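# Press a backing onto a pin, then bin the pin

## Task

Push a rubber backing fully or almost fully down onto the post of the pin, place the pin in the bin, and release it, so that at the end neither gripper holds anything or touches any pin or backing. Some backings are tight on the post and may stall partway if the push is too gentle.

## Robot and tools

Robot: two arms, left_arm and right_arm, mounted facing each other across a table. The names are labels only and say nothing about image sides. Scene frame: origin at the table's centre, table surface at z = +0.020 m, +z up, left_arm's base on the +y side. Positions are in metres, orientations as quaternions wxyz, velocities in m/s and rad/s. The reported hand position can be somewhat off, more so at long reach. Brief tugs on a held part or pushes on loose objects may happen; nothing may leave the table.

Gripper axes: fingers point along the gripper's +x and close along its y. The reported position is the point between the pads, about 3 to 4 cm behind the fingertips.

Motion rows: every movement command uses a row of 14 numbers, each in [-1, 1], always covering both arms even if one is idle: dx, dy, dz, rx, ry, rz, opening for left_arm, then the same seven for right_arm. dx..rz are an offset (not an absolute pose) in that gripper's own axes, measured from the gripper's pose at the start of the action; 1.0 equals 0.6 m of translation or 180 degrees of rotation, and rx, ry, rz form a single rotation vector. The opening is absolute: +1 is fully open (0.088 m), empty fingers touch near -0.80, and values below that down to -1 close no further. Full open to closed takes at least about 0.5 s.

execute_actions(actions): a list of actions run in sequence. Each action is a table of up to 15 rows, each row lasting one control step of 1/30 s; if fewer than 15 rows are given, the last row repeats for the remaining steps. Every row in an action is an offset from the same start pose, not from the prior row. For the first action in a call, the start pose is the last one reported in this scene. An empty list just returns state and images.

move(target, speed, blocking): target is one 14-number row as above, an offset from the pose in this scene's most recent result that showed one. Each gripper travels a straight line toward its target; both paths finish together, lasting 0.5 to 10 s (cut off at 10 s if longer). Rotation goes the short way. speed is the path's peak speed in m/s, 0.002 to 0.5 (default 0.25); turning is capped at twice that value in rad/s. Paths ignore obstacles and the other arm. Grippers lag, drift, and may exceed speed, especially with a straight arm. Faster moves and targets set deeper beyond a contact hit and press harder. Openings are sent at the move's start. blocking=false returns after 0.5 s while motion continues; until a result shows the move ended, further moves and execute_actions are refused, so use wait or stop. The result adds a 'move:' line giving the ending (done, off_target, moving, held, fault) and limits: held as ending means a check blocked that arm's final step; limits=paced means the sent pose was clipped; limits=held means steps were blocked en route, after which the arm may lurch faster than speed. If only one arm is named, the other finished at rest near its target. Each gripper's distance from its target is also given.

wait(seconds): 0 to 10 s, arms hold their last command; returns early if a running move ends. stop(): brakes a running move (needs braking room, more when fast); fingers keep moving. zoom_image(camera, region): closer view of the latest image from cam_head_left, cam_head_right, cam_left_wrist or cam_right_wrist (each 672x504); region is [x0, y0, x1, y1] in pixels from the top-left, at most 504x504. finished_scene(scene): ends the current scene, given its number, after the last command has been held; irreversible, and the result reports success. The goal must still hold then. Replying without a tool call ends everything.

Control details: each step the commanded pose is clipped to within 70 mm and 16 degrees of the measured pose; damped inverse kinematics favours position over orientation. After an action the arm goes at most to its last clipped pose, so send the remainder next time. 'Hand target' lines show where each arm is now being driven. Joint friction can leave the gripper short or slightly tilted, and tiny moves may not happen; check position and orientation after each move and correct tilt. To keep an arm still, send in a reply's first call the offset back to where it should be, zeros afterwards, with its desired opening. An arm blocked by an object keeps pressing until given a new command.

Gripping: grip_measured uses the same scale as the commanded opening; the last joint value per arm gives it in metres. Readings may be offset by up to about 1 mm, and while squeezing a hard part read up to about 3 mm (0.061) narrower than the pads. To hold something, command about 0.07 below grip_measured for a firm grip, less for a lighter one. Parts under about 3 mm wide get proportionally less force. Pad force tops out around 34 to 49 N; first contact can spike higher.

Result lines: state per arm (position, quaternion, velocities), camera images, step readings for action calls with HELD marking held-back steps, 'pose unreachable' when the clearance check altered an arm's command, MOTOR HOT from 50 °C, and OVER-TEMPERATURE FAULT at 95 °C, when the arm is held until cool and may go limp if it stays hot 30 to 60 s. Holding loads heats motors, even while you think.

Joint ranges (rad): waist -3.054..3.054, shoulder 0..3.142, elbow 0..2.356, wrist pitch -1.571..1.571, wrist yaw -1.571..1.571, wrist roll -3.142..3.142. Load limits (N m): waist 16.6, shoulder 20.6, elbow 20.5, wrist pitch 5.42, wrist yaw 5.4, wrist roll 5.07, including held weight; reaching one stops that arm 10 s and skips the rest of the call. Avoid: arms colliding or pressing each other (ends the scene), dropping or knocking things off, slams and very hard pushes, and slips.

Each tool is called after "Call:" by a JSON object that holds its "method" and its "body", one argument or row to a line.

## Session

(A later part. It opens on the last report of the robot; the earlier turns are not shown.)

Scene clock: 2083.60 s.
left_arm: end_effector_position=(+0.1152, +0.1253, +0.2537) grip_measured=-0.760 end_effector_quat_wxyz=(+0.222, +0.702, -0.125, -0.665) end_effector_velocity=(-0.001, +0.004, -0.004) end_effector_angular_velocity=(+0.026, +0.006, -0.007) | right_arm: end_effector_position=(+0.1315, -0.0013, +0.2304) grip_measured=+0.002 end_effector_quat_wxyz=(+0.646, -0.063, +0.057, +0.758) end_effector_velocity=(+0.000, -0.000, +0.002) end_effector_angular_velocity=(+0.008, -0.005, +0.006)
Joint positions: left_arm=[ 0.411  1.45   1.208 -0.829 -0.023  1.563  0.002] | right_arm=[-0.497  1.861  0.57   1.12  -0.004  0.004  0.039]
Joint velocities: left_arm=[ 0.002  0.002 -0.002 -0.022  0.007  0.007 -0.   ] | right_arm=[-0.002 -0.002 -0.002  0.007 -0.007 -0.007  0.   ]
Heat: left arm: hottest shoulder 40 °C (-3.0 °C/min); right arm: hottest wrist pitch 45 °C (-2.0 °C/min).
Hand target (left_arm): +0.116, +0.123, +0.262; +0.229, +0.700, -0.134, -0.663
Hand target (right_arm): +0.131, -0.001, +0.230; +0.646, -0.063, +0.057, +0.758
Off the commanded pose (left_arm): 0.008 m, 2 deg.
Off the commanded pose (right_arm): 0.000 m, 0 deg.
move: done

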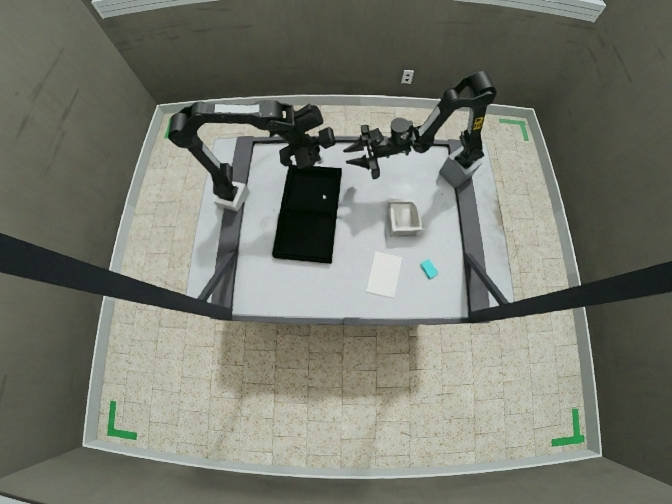

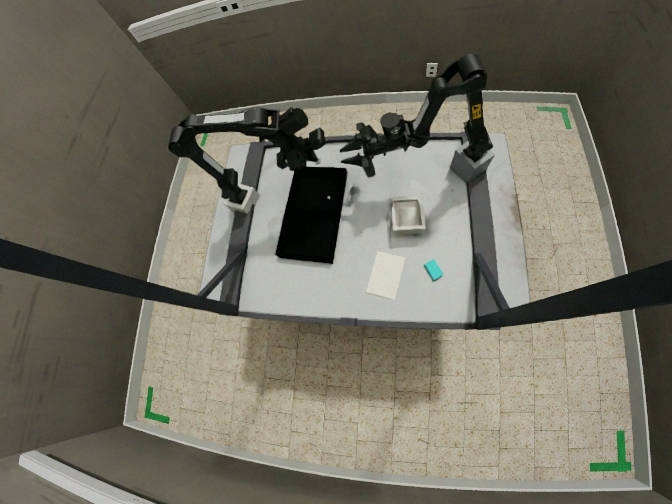

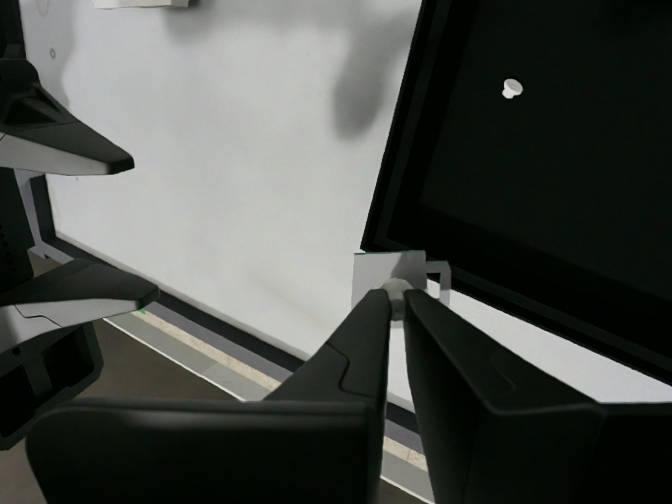

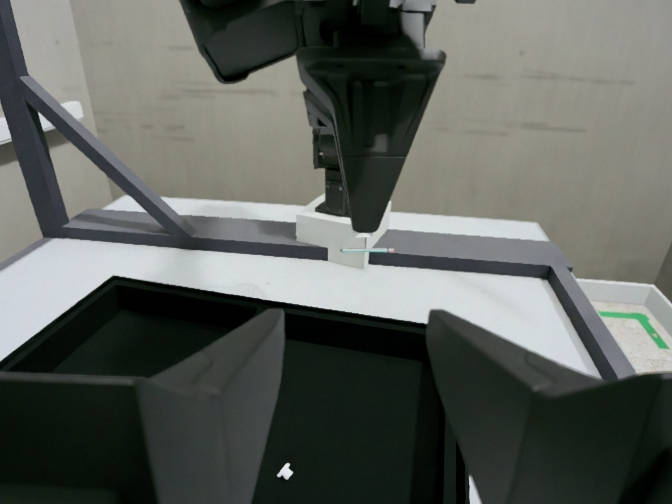

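Call:
{"method": "move", "body": {
  "target": [0,0,0,0,0,0,-0.85,0.083,-0.013,0,0,0,0,0],
  "speed": 0.08
}}

Scene clock: 2130.03 s.
left_arm: end_effector_position=(+0.1154, +0.1253, +0.2537) grip_measured=-0.760 end_effector_quat_wxyz=(+0.223, +0.702, -0.125, -0.665) end_effector_velocity=(-0.000, +0.004, -0.001) end_effector_angular_velocity=(+0.017, -0.001, +0.007) | right_arm: end_effector_position=(+0.1310, +0.0468, +0.2268) grip_measured=+0.002 end_effector_quat_wxyz=(+0.647, -0.059, +0.055, +0.758) end_effector_velocity=(-0.000, +0.002, -0.000) end_effector_angular_velocity=(+0.001, -0.021, +0.008)
Joint positions: left_arm=[ 0.412  1.45   1.208 -0.829 -0.022  1.563  0.002] | right_arm=[-0.518  2.003  0.769  1.073 -0.023  0.003  0.039]
Joint velocities: left_arm=[-0.002 -0.002  0.002 -0.022 -0.007 -0.007  0.   ] | right_arm=[-0.002  0.002  0.007 -0.007 -0.007 -0.022 -0.   ]
Heat: left arm: hottest shoulder 38 °C (-2.0 °C/min); right arm: hottest wrist pitch 45 °C (+0.0 °C/min).
Hand target (left_arm): +0.115, +0.125, +0.254; +0.222, +0.702, -0.125, -0.665
Hand target (right_arm): +0.131, +0.048, +0.223; +0.646, -0.063, +0.057, +0.758
Off the commanded pose (left_arm): 0.000 m, 0 deg.
Off the commanded pose (right_arm): 0.005 m, 1 deg.
move: done

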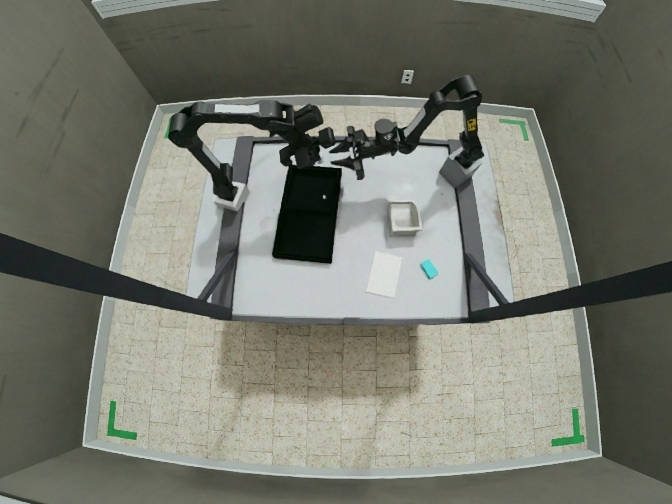

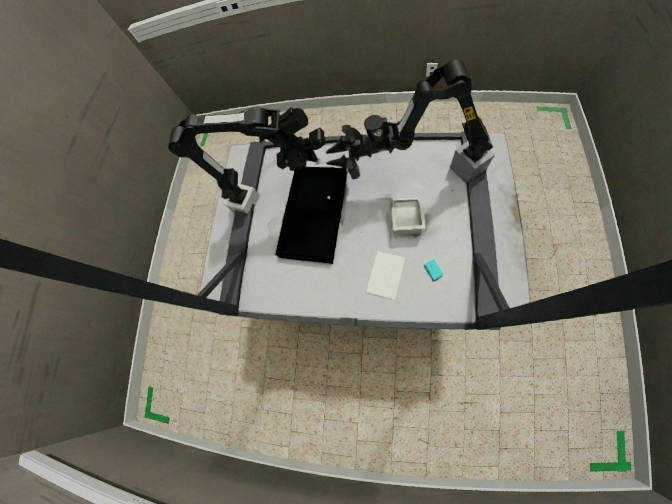

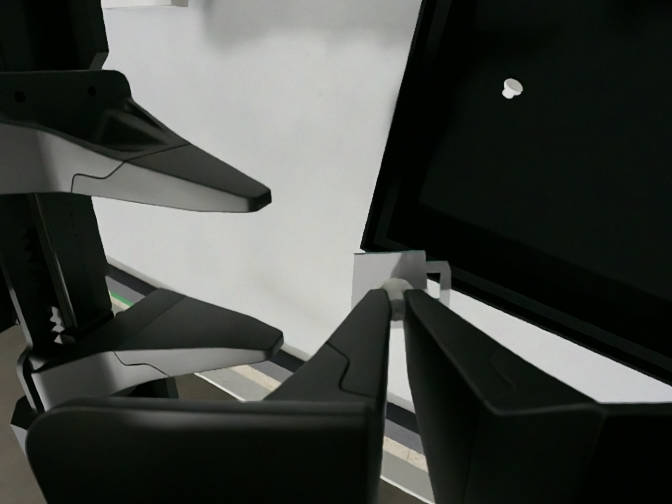

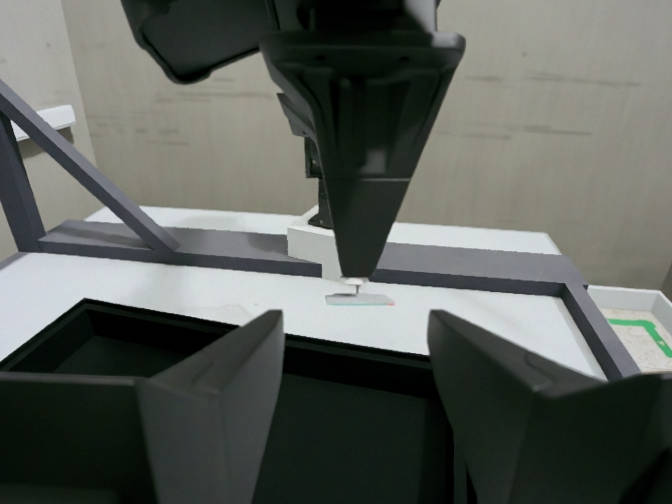

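Call:
{"method": "execute_actions", "body": {
  "actions": []
}}

Scene clock: 2162.07 s.
left_arm: end_effector_position=(+0.1154, +0.1253, +0.2537) grip_measured=-0.760 end_effector_quat_wxyz=(+0.223, +0.702, -0.125, -0.665) end_effector_velocity=(+0.002, +0.002, -0.001) end_effector_angular_velocity=(+0.006, +0.005, +0.025) | right_arm: end_effector_position=(+0.1310, +0.0470, +0.2266) grip_measured=+0.002 end_effector_quat_wxyz=(+0.647, -0.059, +0.055, +0.758) end_effector_velocity=(+0.000, +0.000, +0.000) end_effector_angular_velocity=(-0.001, -0.006, +0.006)
Joint positions: left_arm=[ 0.412  1.45   1.208 -0.829 -0.022  1.563  0.002] | right_arm=[-0.518  2.004  0.77   1.072 -0.023  0.003  0.039]
Joint velocities: left_arm=[ 0.002 -0.002 -0.002 -0.007 -0.007 -0.022  0.   ] | right_arm=[-0.002 -0.002  0.002 -0.007 -0.007 -0.007 -0.   ]
Heat: left arm: hottest shoulder 36 °C (-3.0 °C/min); right arm: hottest wrist pitch 44 °C (-1.0 °C/min).
Hand target (left_arm): +0.115, +0.125, +0.254; +0.222, +0.702, -0.125, -0.665
Hand target (right_arm): +0.131, +0.048, +0.222; +0.646, -0.063, +0.057, +0.758
Off the commanded pose (left_arm): 0.000 m, 0 deg.
Off the commanded pose (right_arm): 0.005 m, 1 deg.

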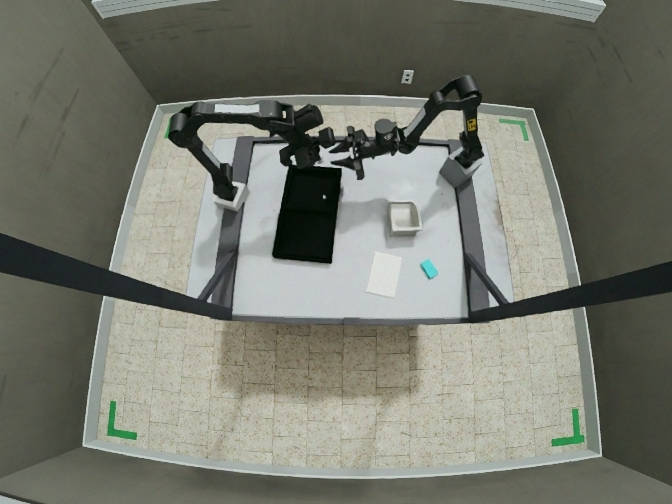

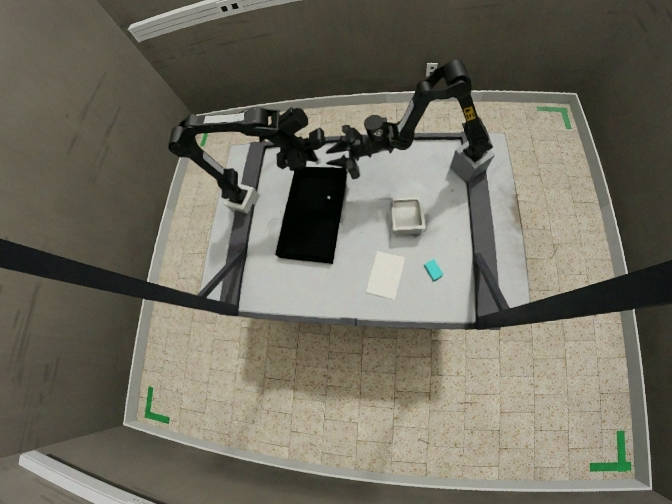

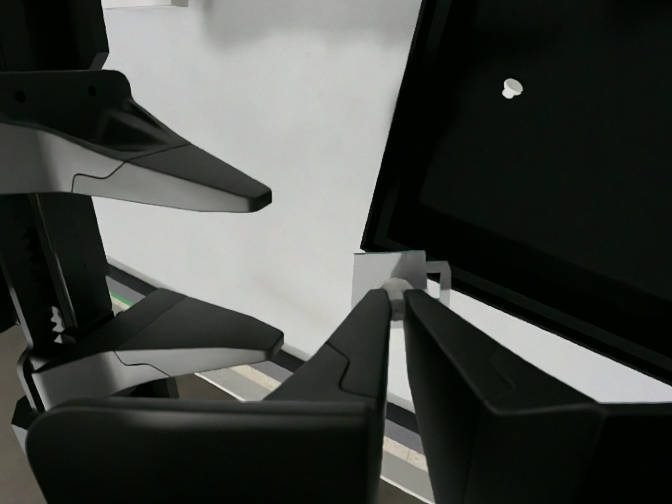

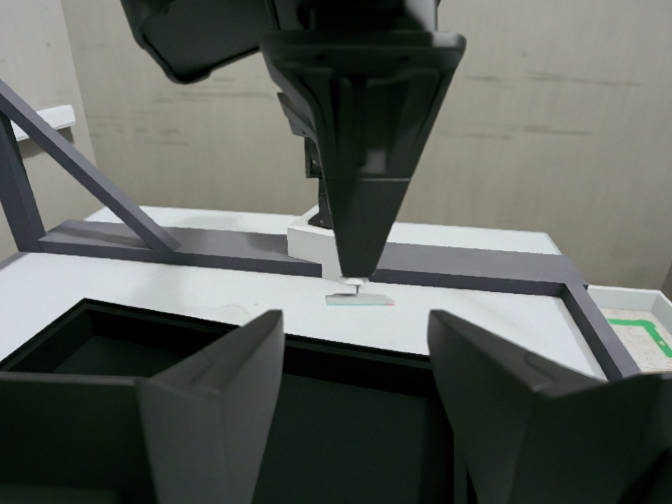

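Call:
{"method": "zoom_image", "body": {
  "camera": "cam_right_wrist",
  "region": [300, 250, 420, 330]
}}

Call:
{"method": "zoom_image", "body": {
  "camera": "cam_left_wrist",
  "region": [220, 160, 480, 380]
}}

Region (300, 250, 420, 330) of cam_right_wrist's 672x504 image, scaled by 4.200, with more detail than that image has.

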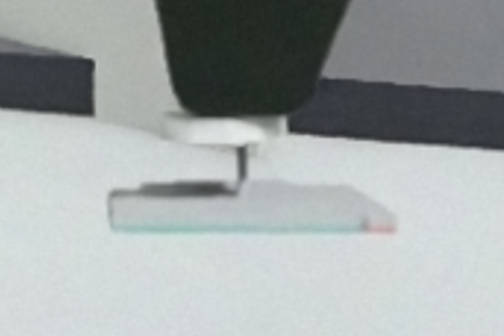

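Region (220, 160, 480, 380) of cam_left_wrist's 672x504 image, scaled by 1.938, with more detail than that image has; it fills the top 426 rows of this view, and the rest is white.

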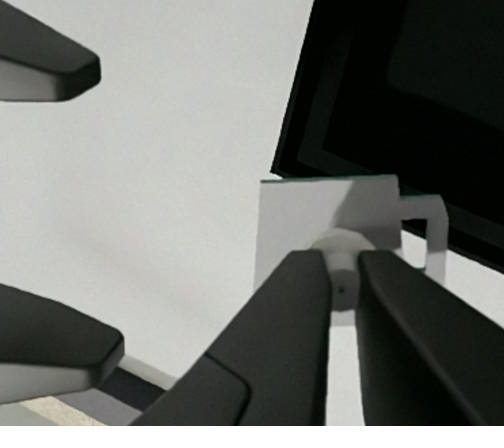

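Call:
{"method": "move", "body": {
  "target": [0,0,0,0,0,0,-0.85, 0.0367,-0.0033,-0.0183,0,0,0,0.0],
  "speed": 0.04
}}

Scene clock: 2204.20 s.
left_arm: end_effector_position=(+0.1154, +0.1253, +0.2537) grip_measured=-0.760 end_effector_quat_wxyz=(+0.223, +0.702, -0.125, -0.665) end_effector_velocity=(-0.000, +0.005, -0.001) end_effector_angular_velocity=(+0.017, -0.001, +0.007) | right_arm: end_effector_position=(+0.1293, +0.0654, +0.2158) grip_measured=+0.002 end_effector_quat_wxyz=(+0.647, -0.058, +0.054, +0.758) end_effector_velocity=(-0.000, +0.001, -0.003) end_effector_angular_velocity=(-0.016, -0.008, +0.006)
Joint positions: left_arm=[ 0.412  1.45   1.208 -0.829 -0.022  1.563  0.002] | right_arm=[-0.52   2.089  0.848  1.084 -0.024  0.003  0.039]
Joint velocities: left_arm=[-0.002 -0.007 -0.002 -0.022 -0.007 -0.007  0.   ] | right_arm=[-0.002  0.002  0.007 -0.022 -0.007 -0.007 -0.   ]
Heat: left arm: hottest shoulder 36 °C (-1.0 °C/min); right arm: hottest wrist pitch 43 °C (-1.0 °C/min).
Hand target (left_arm): +0.115, +0.125, +0.254; +0.223, +0.702, -0.125, -0.665
Hand target (right_arm): +0.130, +0.067, +0.213; +0.647, -0.059, +0.055, +0.758
Off the commanded pose (left_arm): 0.000 m, 0 deg.
Off the commanded pose (right_arm): 0.004 m, 0 deg.
move: done

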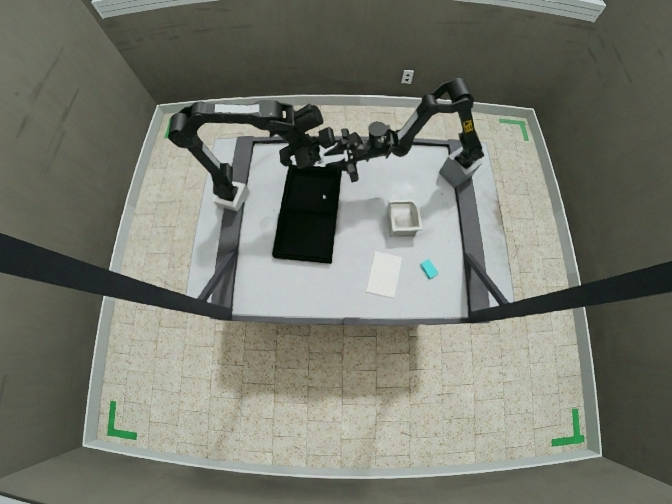

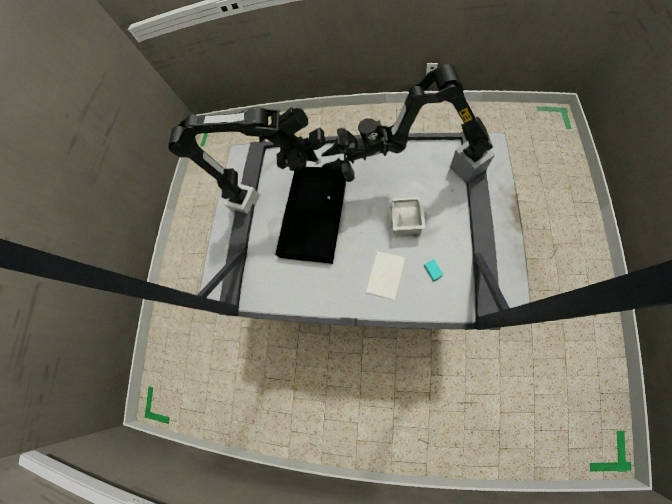

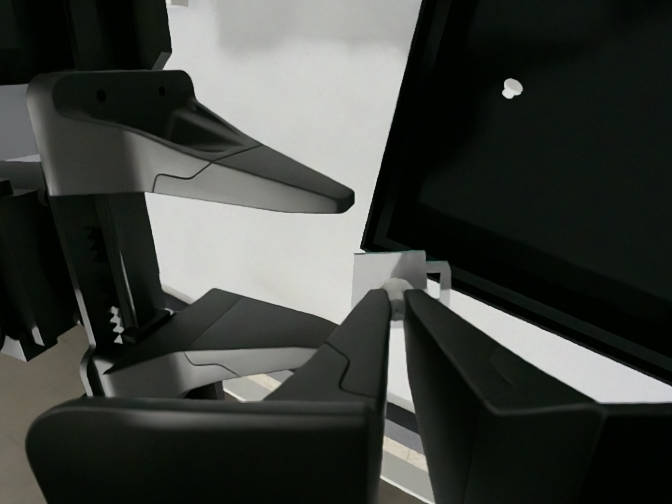

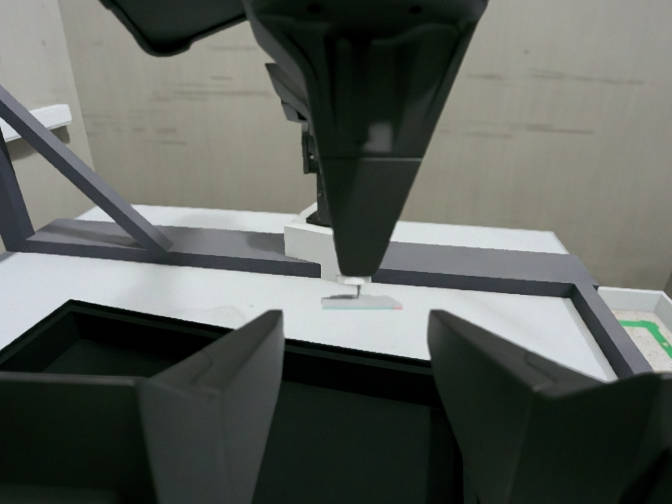

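Call:
{"method": "move", "body": {
  "target": [0,0,0,0,0,0,-0.85, 0.0417,-0.005,-0.008,0,0,0,0.0],
  "speed": 0.03
}}

Scene clock: 2222.03 s.
left_arm: end_effector_position=(+0.1154, +0.1253, +0.2537) grip_measured=-0.760 end_effector_quat_wxyz=(+0.223, +0.702, -0.125, -0.665) end_effector_velocity=(-0.001, -0.001, +0.002) end_effector_angular_velocity=(-0.012, -0.004, +0.003) | right_arm: end_effector_position=(+0.1282, +0.0882, +0.2127) grip_measured=+0.002 end_effector_quat_wxyz=(+0.648, -0.053, +0.050, +0.758) end_effector_velocity=(+0.000, +0.002, +0.002) end_effector_angular_velocity=(+0.003, -0.004, +0.015)
Joint positions: left_arm=[ 0.412  1.45   1.208 -0.829 -0.022  1.563  0.002] | right_arm=[-0.524  2.16   0.949  1.063 -0.028  0.003  0.039]
Joint velocities: left_arm=[-0.007 -0.007 -0.002  0.007 -0.007 -0.007 -0.   ] | right_arm=[-0.007 -0.002  0.007 -0.007 -0.022 -0.007 -0.   ]
Heat: left arm: hottest shoulder 35 °C (-1.0 °C/min); right arm: hottest wrist pitch 45 °C (+1.0 °C/min).
Hand target (left_arm): +0.115, +0.125, +0.254; +0.223, +0.702, -0.125, -0.665
Hand target (right_arm): +0.129, +0.090, +0.207; +0.647, -0.058, +0.054, +0.758
Off the commanded pose (left_arm): 0.000 m, 0 deg.
Off the commanded pose (right_arm): 0.006 m, 1 deg.
move: done

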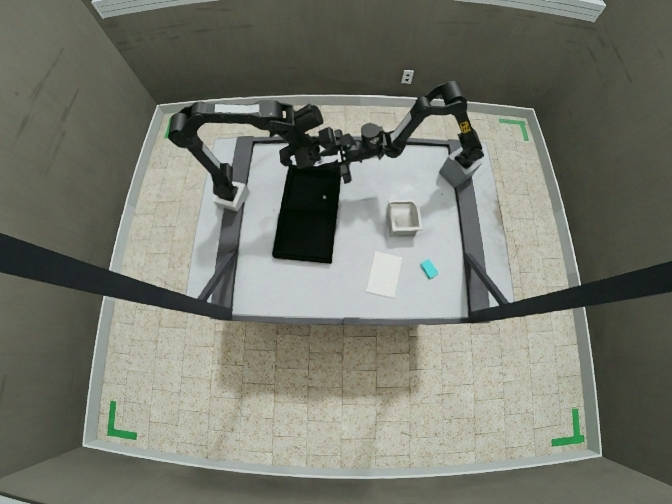

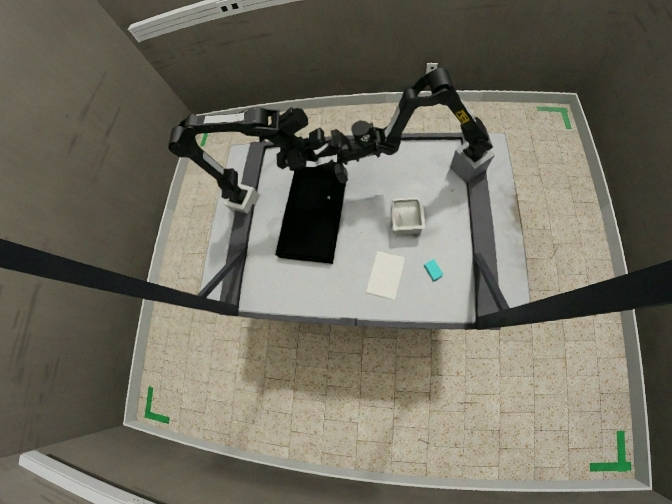

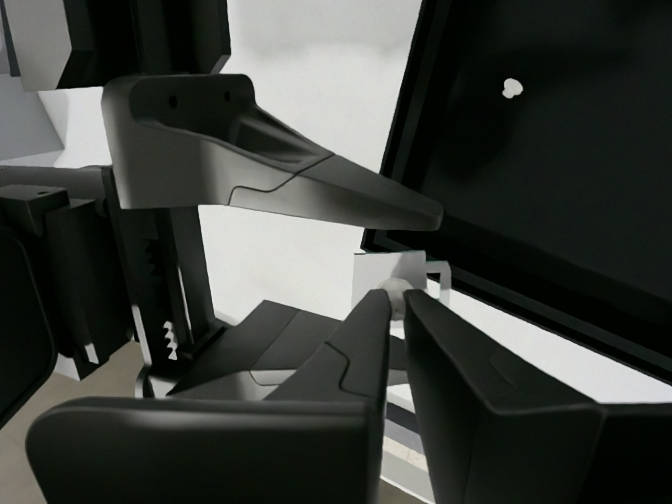

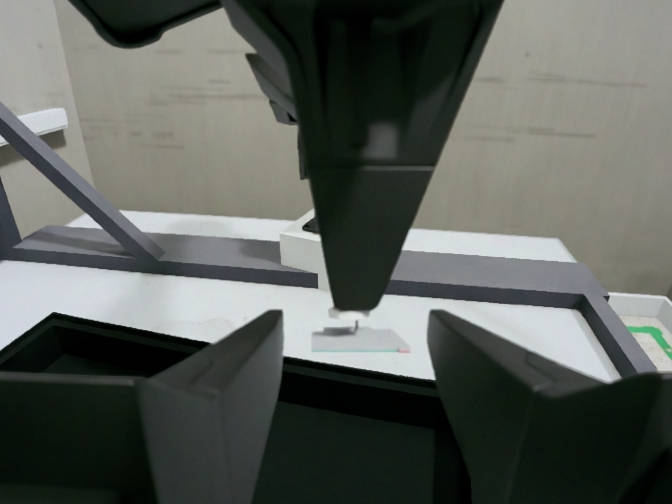

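Call:
{"method": "zoom_image", "body": {
  "camera": "cam_right_wrist",
  "region": [270, 280, 450, 400]
}}

Call:
{"method": "zoom_image", "body": {
  "camera": "cam_left_wrist",
  "region": [300, 180, 500, 400]
}}

Region (270, 280, 450, 400) of cam_right_wrist's 672x504 image, scaled by 2.800, with more detail than that image has.

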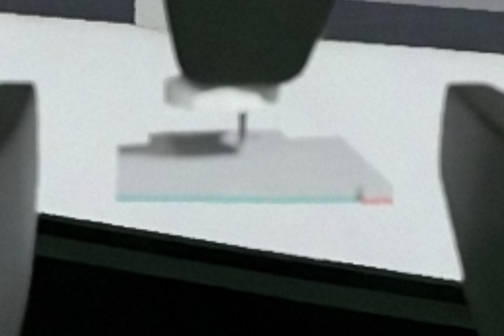

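Region (300, 180, 500, 400) of cam_left_wrist's 672x504 image, scaled by 2.291, with more detail than that image has; it fills the left 458 columns of this view, and the rest is white.

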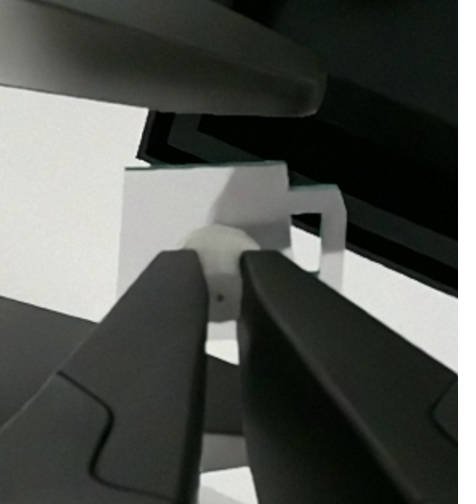

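Call:
{"method": "execute_actions", "body": {
  "actions": [
    [[0,0,0,0,0,0,-0.85,0,0,0,0,0,0,-0.03],[0,0,0,0,0,0,-0.85,0,0,0,0,0,0,-0.06],[0,0,0,0,0,0,-0.85,0,0,0,0,0,0,-0.09],[0,0,0,0,0,0,-0.85,0,0,0,0,0,0,-0.12],[0,0,0,0,0,0,-0.85,0,0,0,0,0,0,-0.15],[0,0,0,0,0,0,-0.85,0,0,0,0,0,0,-0.18],[0,0,0,0,0,0,-0.85,0,0,0,0,0,0,-0.20],[0,0,0,0,0,0,-0.85,0,0,0,0,0,0,-0.22],[0,0,0,0,0,0,-0.85,0,0,0,0,0,0,-0.24],[0,0,0,0,0,0,-0.85,0,0,0,0,0,0,-0.26],[0,0,0,0,0,0,-0.85,0,0,0,0,0,0,-0.27],[0,0,0,0,0,0,-0.85,0,0,0,0,0,0,-0.28],[0,0,0,0,0,0,-0.85,0,0,0,0,0,0,-0.29],[0,0,0,0,0,0,-0.85,0,0,0,0,0,0,-0.30],[0,0,0,0,0,0,-0.85,0,0,0,0,0,0,-0.30]]
  ]
}}

Scene clock: 2253.10 s.
left_arm: end_effector_position=(+0.1154, +0.1253, +0.2537) grip_measured=-0.760 end_effector_quat_wxyz=(+0.223, +0.702, -0.125, -0.665) end_effector_velocity=(-0.002, +0.001, +0.001) end_effector_angular_velocity=(+0.001, +0.010, +0.000) | right_arm: end_effector_position=(+0.1282, +0.0884, +0.2128) grip_measured=-0.274 end_effector_quat_wxyz=(+0.648, -0.053, +0.050, +0.758) end_effector_velocity=(+0.000, -0.001, -0.004) end_effector_angular_velocity=(-0.021, -0.009, +0.006)
Joint positions: left_arm=[ 0.412  1.45   1.208 -0.829 -0.022  1.563  0.002] | right_arm=[-0.524  2.16   0.95   1.063 -0.028  0.003  0.026]
Joint velocities: left_arm=[-0.002 -0.002  0.002 -0.007  0.007 -0.007 -0.   ] | right_arm=[-0.002 -0.002 -0.002 -0.022 -0.007 -0.007 -0.013]
Heat: left arm: hottest shoulder 35 °C (-1.0 °C/min); right arm: hottest wrist pitch 44 °C (+1.0 °C/min).
Hand target (left_arm): +0.115, +0.125, +0.254; +0.223, +0.702, -0.125, -0.665
Hand target (right_arm): +0.128, +0.088, +0.213; +0.648, -0.053, +0.050, +0.758
Off the commanded pose (left_arm): 0.000 m, 0 deg.
Off the commanded pose (right_arm): 0.000 m, 0 deg.
Step readings (end_effector_position):
0: left_arm (+0.1154, +0.1253, +0.2537) | right_arm (+0.1282, +0.0884, +0.2128)
1: left_arm (+0.1154, +0.1253, +0.2537) | right_arm (+0.1282, +0.0884, +0.2128)
2: left_arm (+0.1154, +0.1253, +0.2537) | right_arm (+0.1282, +0.0884, +0.2128)
4: left_arm (+0.1154, +0.1253, +0.2537) | right_arm (+0.1282, +0.0884, +0.2128)
8: left_arm (+0.1154, +0.1253, +0.2537) | right_arm (+0.1282, +0.0884, +0.2128)
15: end_effector_position above

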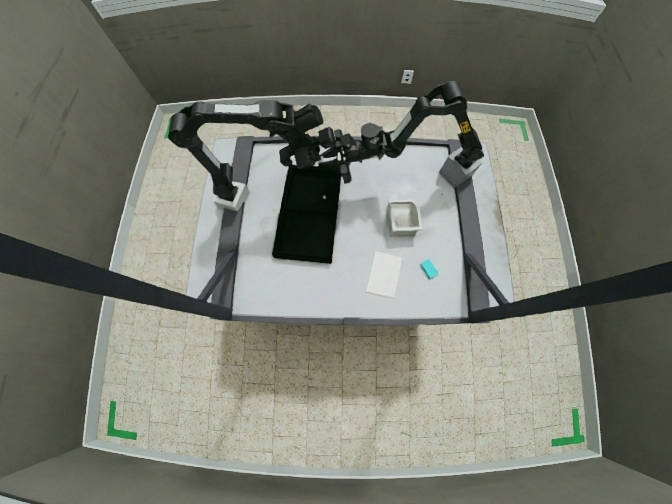

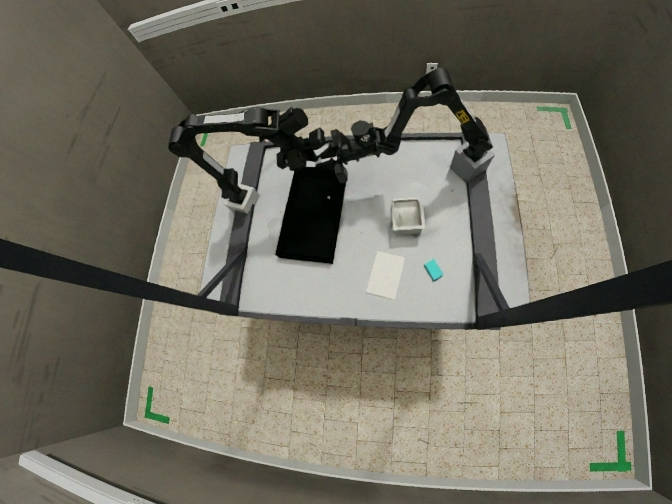

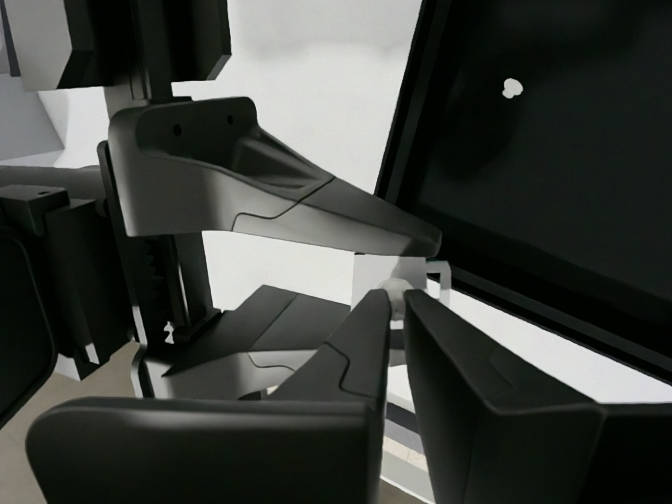

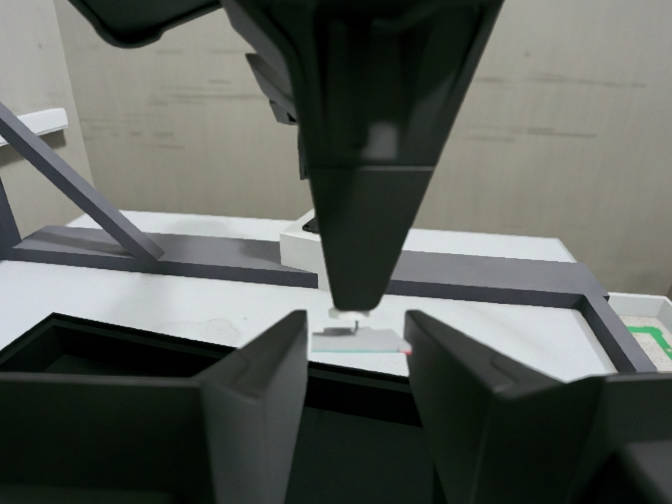

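Call:
{"method": "execute_actions", "body": {
  "actions": [
    [[0,0,0,0,0,0,-0.85,0,0,0,0,0,0,-0.31],[0,0,0,0,0,0,-0.85,0,0,0,0,0,0,-0.32],[0,0,0,0,0,0,-0.85,0,0,0,0,0,0,-0.33],[0,0,0,0,0,0,-0.85,0,0,0,0,0,0,-0.34],[0,0,0,0,0,0,-0.85,0,0,0,0,0,0,-0.35],[0,0,0,0,0,0,-0.85,0,0,0,0,0,0,-0.36],[0,0,0,0,0,0,-0.85,0,0,0,0,0,0,-0.37],[0,0,0,0,0,0,-0.85,0,0,0,0,0,0,-0.38],[0,0,0,0,0,0,-0.85,0,0,0,0,0,0,-0.39],[0,0,0,0,0,0,-0.85,0,0,0,0,0,0,-0.40],[0,0,0,0,0,0,-0.85,0,0,0,0,0,0,-0.41],[0,0,0,0,0,0,-0.85,0,0,0,0,0,0,-0.42],[0,0,0,0,0,0,-0.85,0,0,0,0,0,0,-0.43],[0,0,0,0,0,0,-0.85,0,0,0,0,0,0,-0.44],[0,0,0,0,0,0,-0.85,0,0,0,0,0,0,-0.45]],
    [[0,0,0,0,0,0,-0.85,0,0,0,0,0,0,-0.46],[0,0,0,0,0,0,-0.85,0,0,0,0,0,0,-0.47],[0,0,0,0,0,0,-0.85,0,0,0,0,0,0,-0.48]]
  ]
}}

Call:
{"method": "zoom_image", "body": {
  "camera": "cam_right_wrist",
  "region": [290, 280, 430, 380]
}}

Scene clock: 2265.23 s.
left_arm: end_effector_position=(+0.1154, +0.1254, +0.2536) grip_measured=-0.760 end_effector_quat_wxyz=(+0.222, +0.702, -0.125, -0.665) end_effector_velocity=(+0.004, +0.003, -0.001) end_effector_angular_velocity=(+0.008, -0.008, +0.032) | right_arm: end_effector_position=(+0.1278, +0.0883, +0.2128) grip_measured=-0.406 end_effector_quat_wxyz=(+0.648, -0.053, +0.050, +0.758) end_effector_velocity=(-0.002, -0.002, -0.003) end_effector_angular_velocity=(-0.011, -0.008, +0.011)
Joint positions: left_arm=[ 0.412  1.45   1.208 -0.829 -0.022  1.563  0.002] | right_arm=[-0.524  2.16   0.95   1.063 -0.028  0.003  0.019]
Joint velocities: left_arm=[ 0.002 -0.002 -0.002 -0.007 -0.022 -0.022  0.   ] | right_arm=[ 0.002 -0.002 -0.007 -0.007 -0.007 -0.007  0.   ]
Heat: left arm: hottest shoulder 35 °C (-1.0 °C/min); right arm: hottest shoulder 44 °C (+1.0 °C/min).
Hand target (left_arm): +0.115, +0.125, +0.254; +0.222, +0.702, -0.125, -0.665
Hand target (right_arm): +0.128, +0.088, +0.213; +0.648, -0.053, +0.050, +0.758
Off the commanded pose (left_arm): 0.000 m, 0 deg.
Off the commanded pose (right_arm): 0.000 m, 0 deg.
Step readings (end_effector_position; steps 1 to 15: 1st action; 16 to 30: 2nd action):
0: left_arm (+0.1154, +0.1253, +0.2537) | right_arm (+0.1282, +0.0884, +0.2128)
1: left_arm (+0.1154, +0.1253, +0.2537) | right_arm (+0.1282, +0.0884, +0.2128)
2: left_arm (+0.1154, +0.1253, +0.2537) | right_arm (+0.1282, +0.0884, +0.2128)
4: left_arm (+0.1154, +0.1253, +0.2537) | right_arm (+0.1282, +0.0884, +0.2128)
8: left_arm (+0.1154, +0.1253, +0.2537) | right_arm (+0.1280, +0.0884, +0.2128)
15: left_arm (+0.1154, +0.1254, +0.2536) | right_arm (+0.1278, +0.0883, +0.2128)
16: left_arm (+0.1154, +0.1254, +0.2536) | right_arm (+0.1278, +0.0883, +0.2128)
17: left_arm (+0.1154, +0.1254, +0.2536) | right_arm (+0.1278, +0.0883, +0.2128)
19: left_arm (+0.1154, +0.1254, +0.2536) | right_arm (+0.1278, +0.0883, +0.2128)
23: left_arm (+0.1154, +0.1254, +0.2536) | right_arm (+0.1278, +0.0883, +0.2128)
30: end_effector_position above

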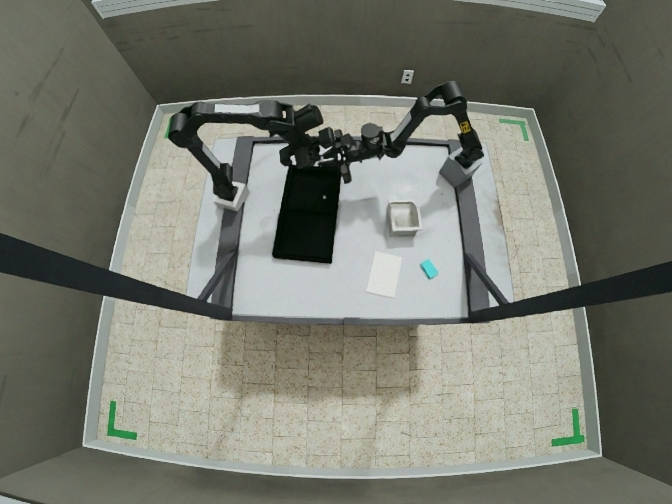

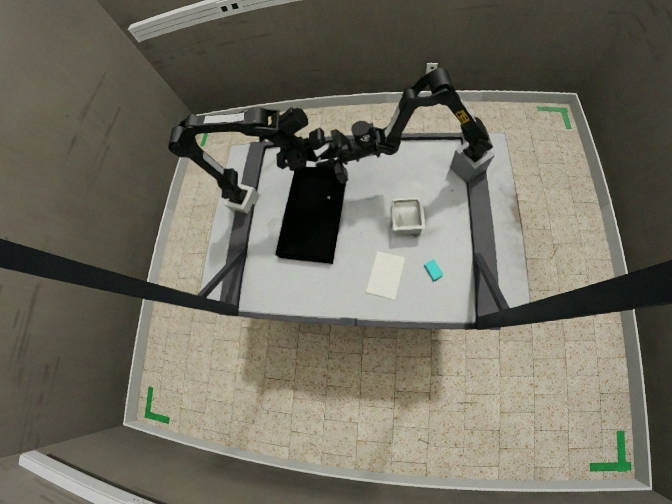

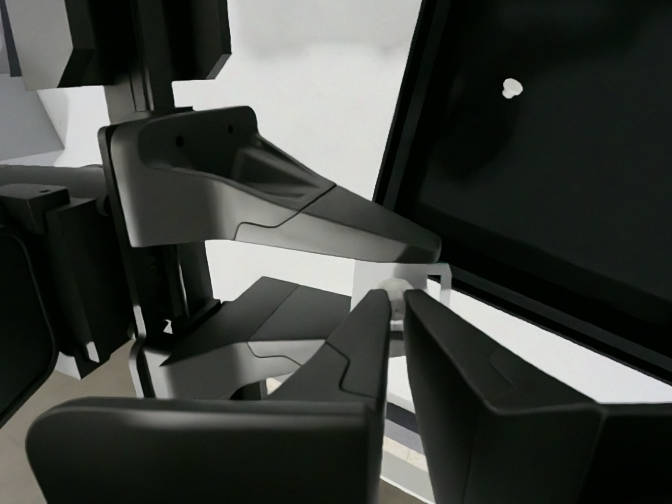

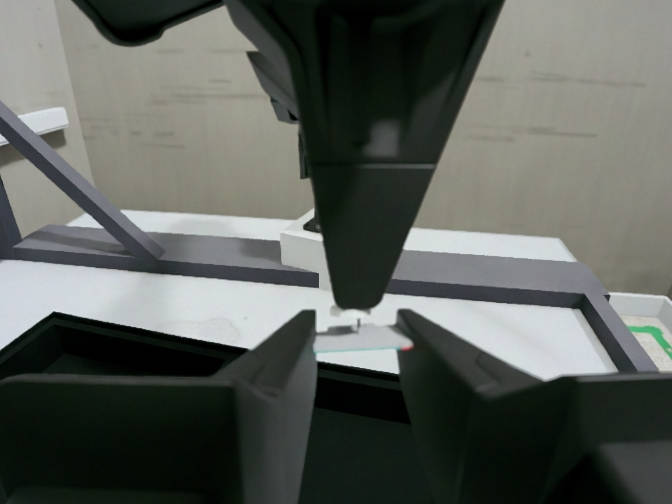

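Region (290, 280, 430, 380) of cam_right_wrist's 672x504 image, scaled by 3.600, with more detail than that image has; it fills the top 360 rows of this view, and the rest is white.

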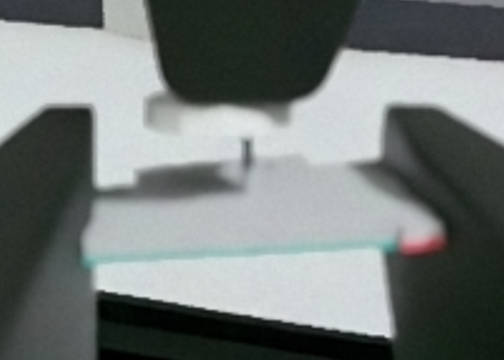

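Call:
{"method": "move", "body": {
  "target": [-0.025,0,0,0,0,0,-0.85, 0,0,0,0,0,0,-0.48],
  "speed": 0.012
}}

Call:
{"method": "zoom_image", "body": {
  "camera": "cam_right_wrist",
  "region": [290, 250, 430, 380]
}}

Call:
{"method": "zoom_image", "body": {
  "camera": "cam_left_wrist",
  "region": [330, 220, 470, 350]
}}

Scene clock: 2276.07 s.
left_arm: end_effector_position=(+0.1149, +0.1293, +0.2605) grip_measured=-0.760 end_effector_quat_wxyz=(+0.220, +0.702, -0.122, -0.666) end_effector_velocity=(-0.002, +0.002, -0.001) end_effector_angular_velocity=(+0.006, +0.011, +0.001) | right_arm: end_effector_position=(+0.1275, +0.0908, +0.2171) grip_measured=-0.406 end_effector_quat_wxyz=(+0.648, -0.048, +0.046, +0.759) end_effector_velocity=(+0.003, +0.000, +0.002) end_effector_angular_velocity=(+0.008, -0.005, +0.001)
Joint positions: left_arm=[ 0.412  1.441  1.23  -0.869 -0.022  1.563  0.002] | right_arm=[-0.524  2.16   0.96   1.067 -0.028  0.003  0.019]
Joint velocities: left_arm=[-0.002 -0.002 -0.002 -0.007  0.007 -0.007 -0.   ] | right_arm=[-0.007 -0.002 -0.002  0.007 -0.007 -0.007  0.   ]
Heat: left arm: hottest shoulder 35 °C (+0.0 °C/min); right arm: hottest shoulder 46 °C (+2.0 °C/min).
Hand target (left_arm): +0.114, +0.132, +0.267; +0.223, +0.702, -0.125, -0.665
Hand target (right_arm): +0.128, +0.088, +0.213; +0.648, -0.053, +0.050, +0.758
Off the commanded pose (left_arm): 0.007 m, 0 deg.
Off the commanded pose (right_arm): 0.005 m, 1 deg.
move: done

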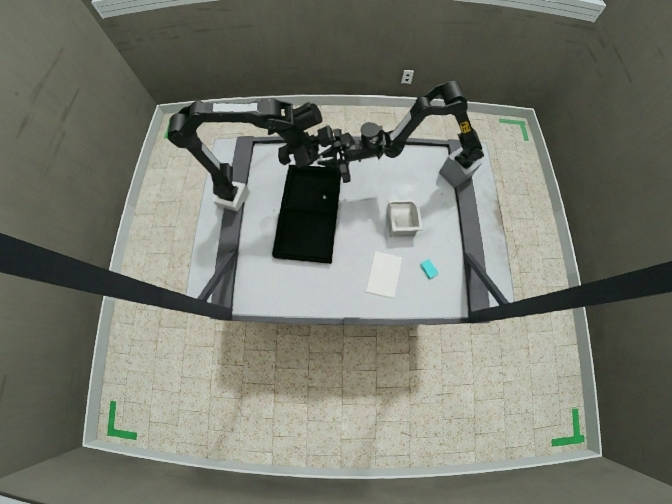

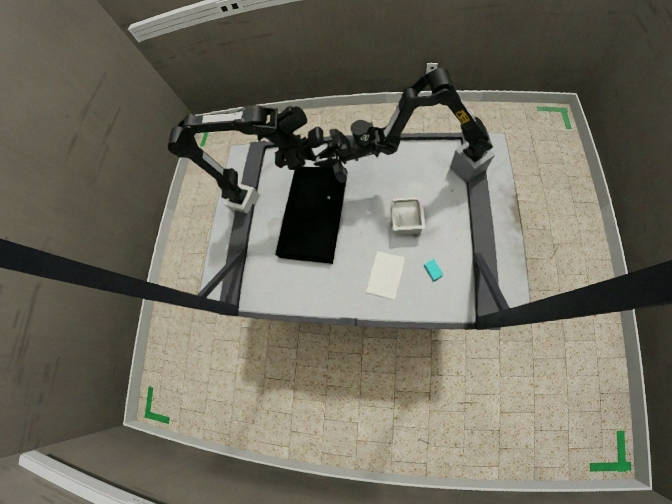

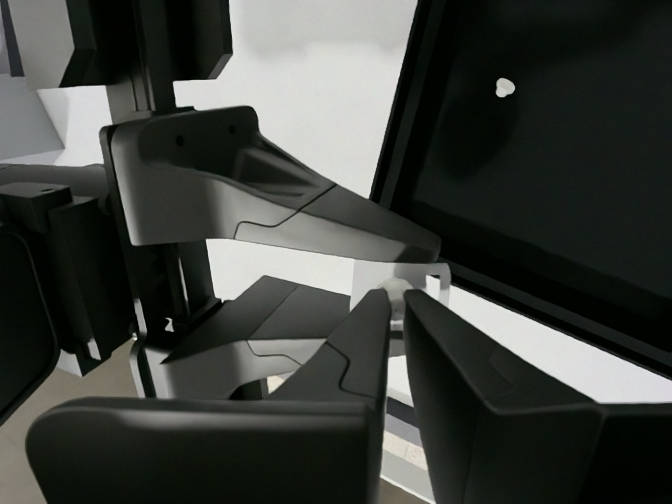

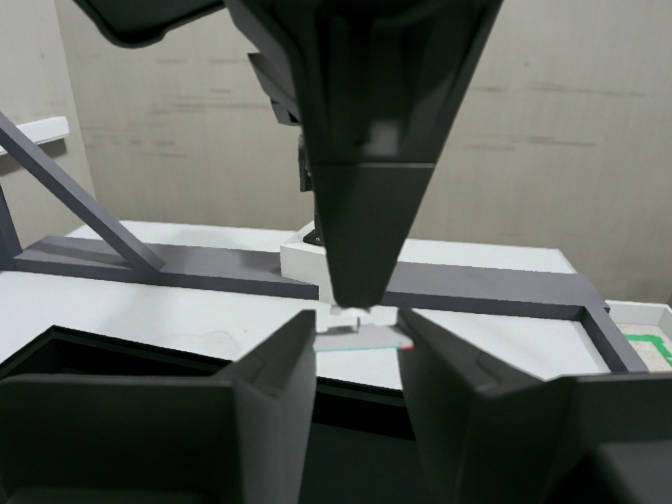

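Region (290, 250, 430, 380) of cam_right_wrist's 672x504 image, scaled by 3.600, with more detail than that image has; it fills the top 468 rows of this view, and the rest is white.

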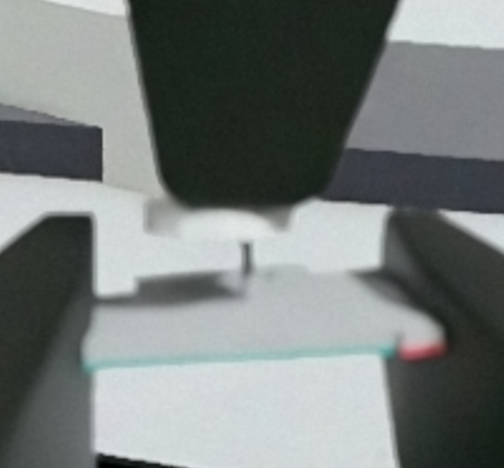

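Region (330, 220, 470, 350) of cam_left_wrist's 672x504 image, scaled by 3.600, with more detail than that image has; it fills the top 468 rows of this view, and the rest is white.

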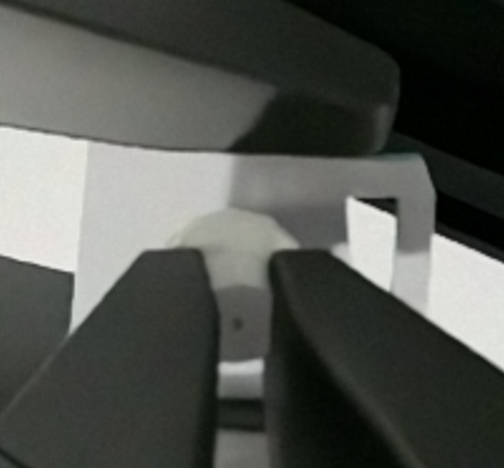

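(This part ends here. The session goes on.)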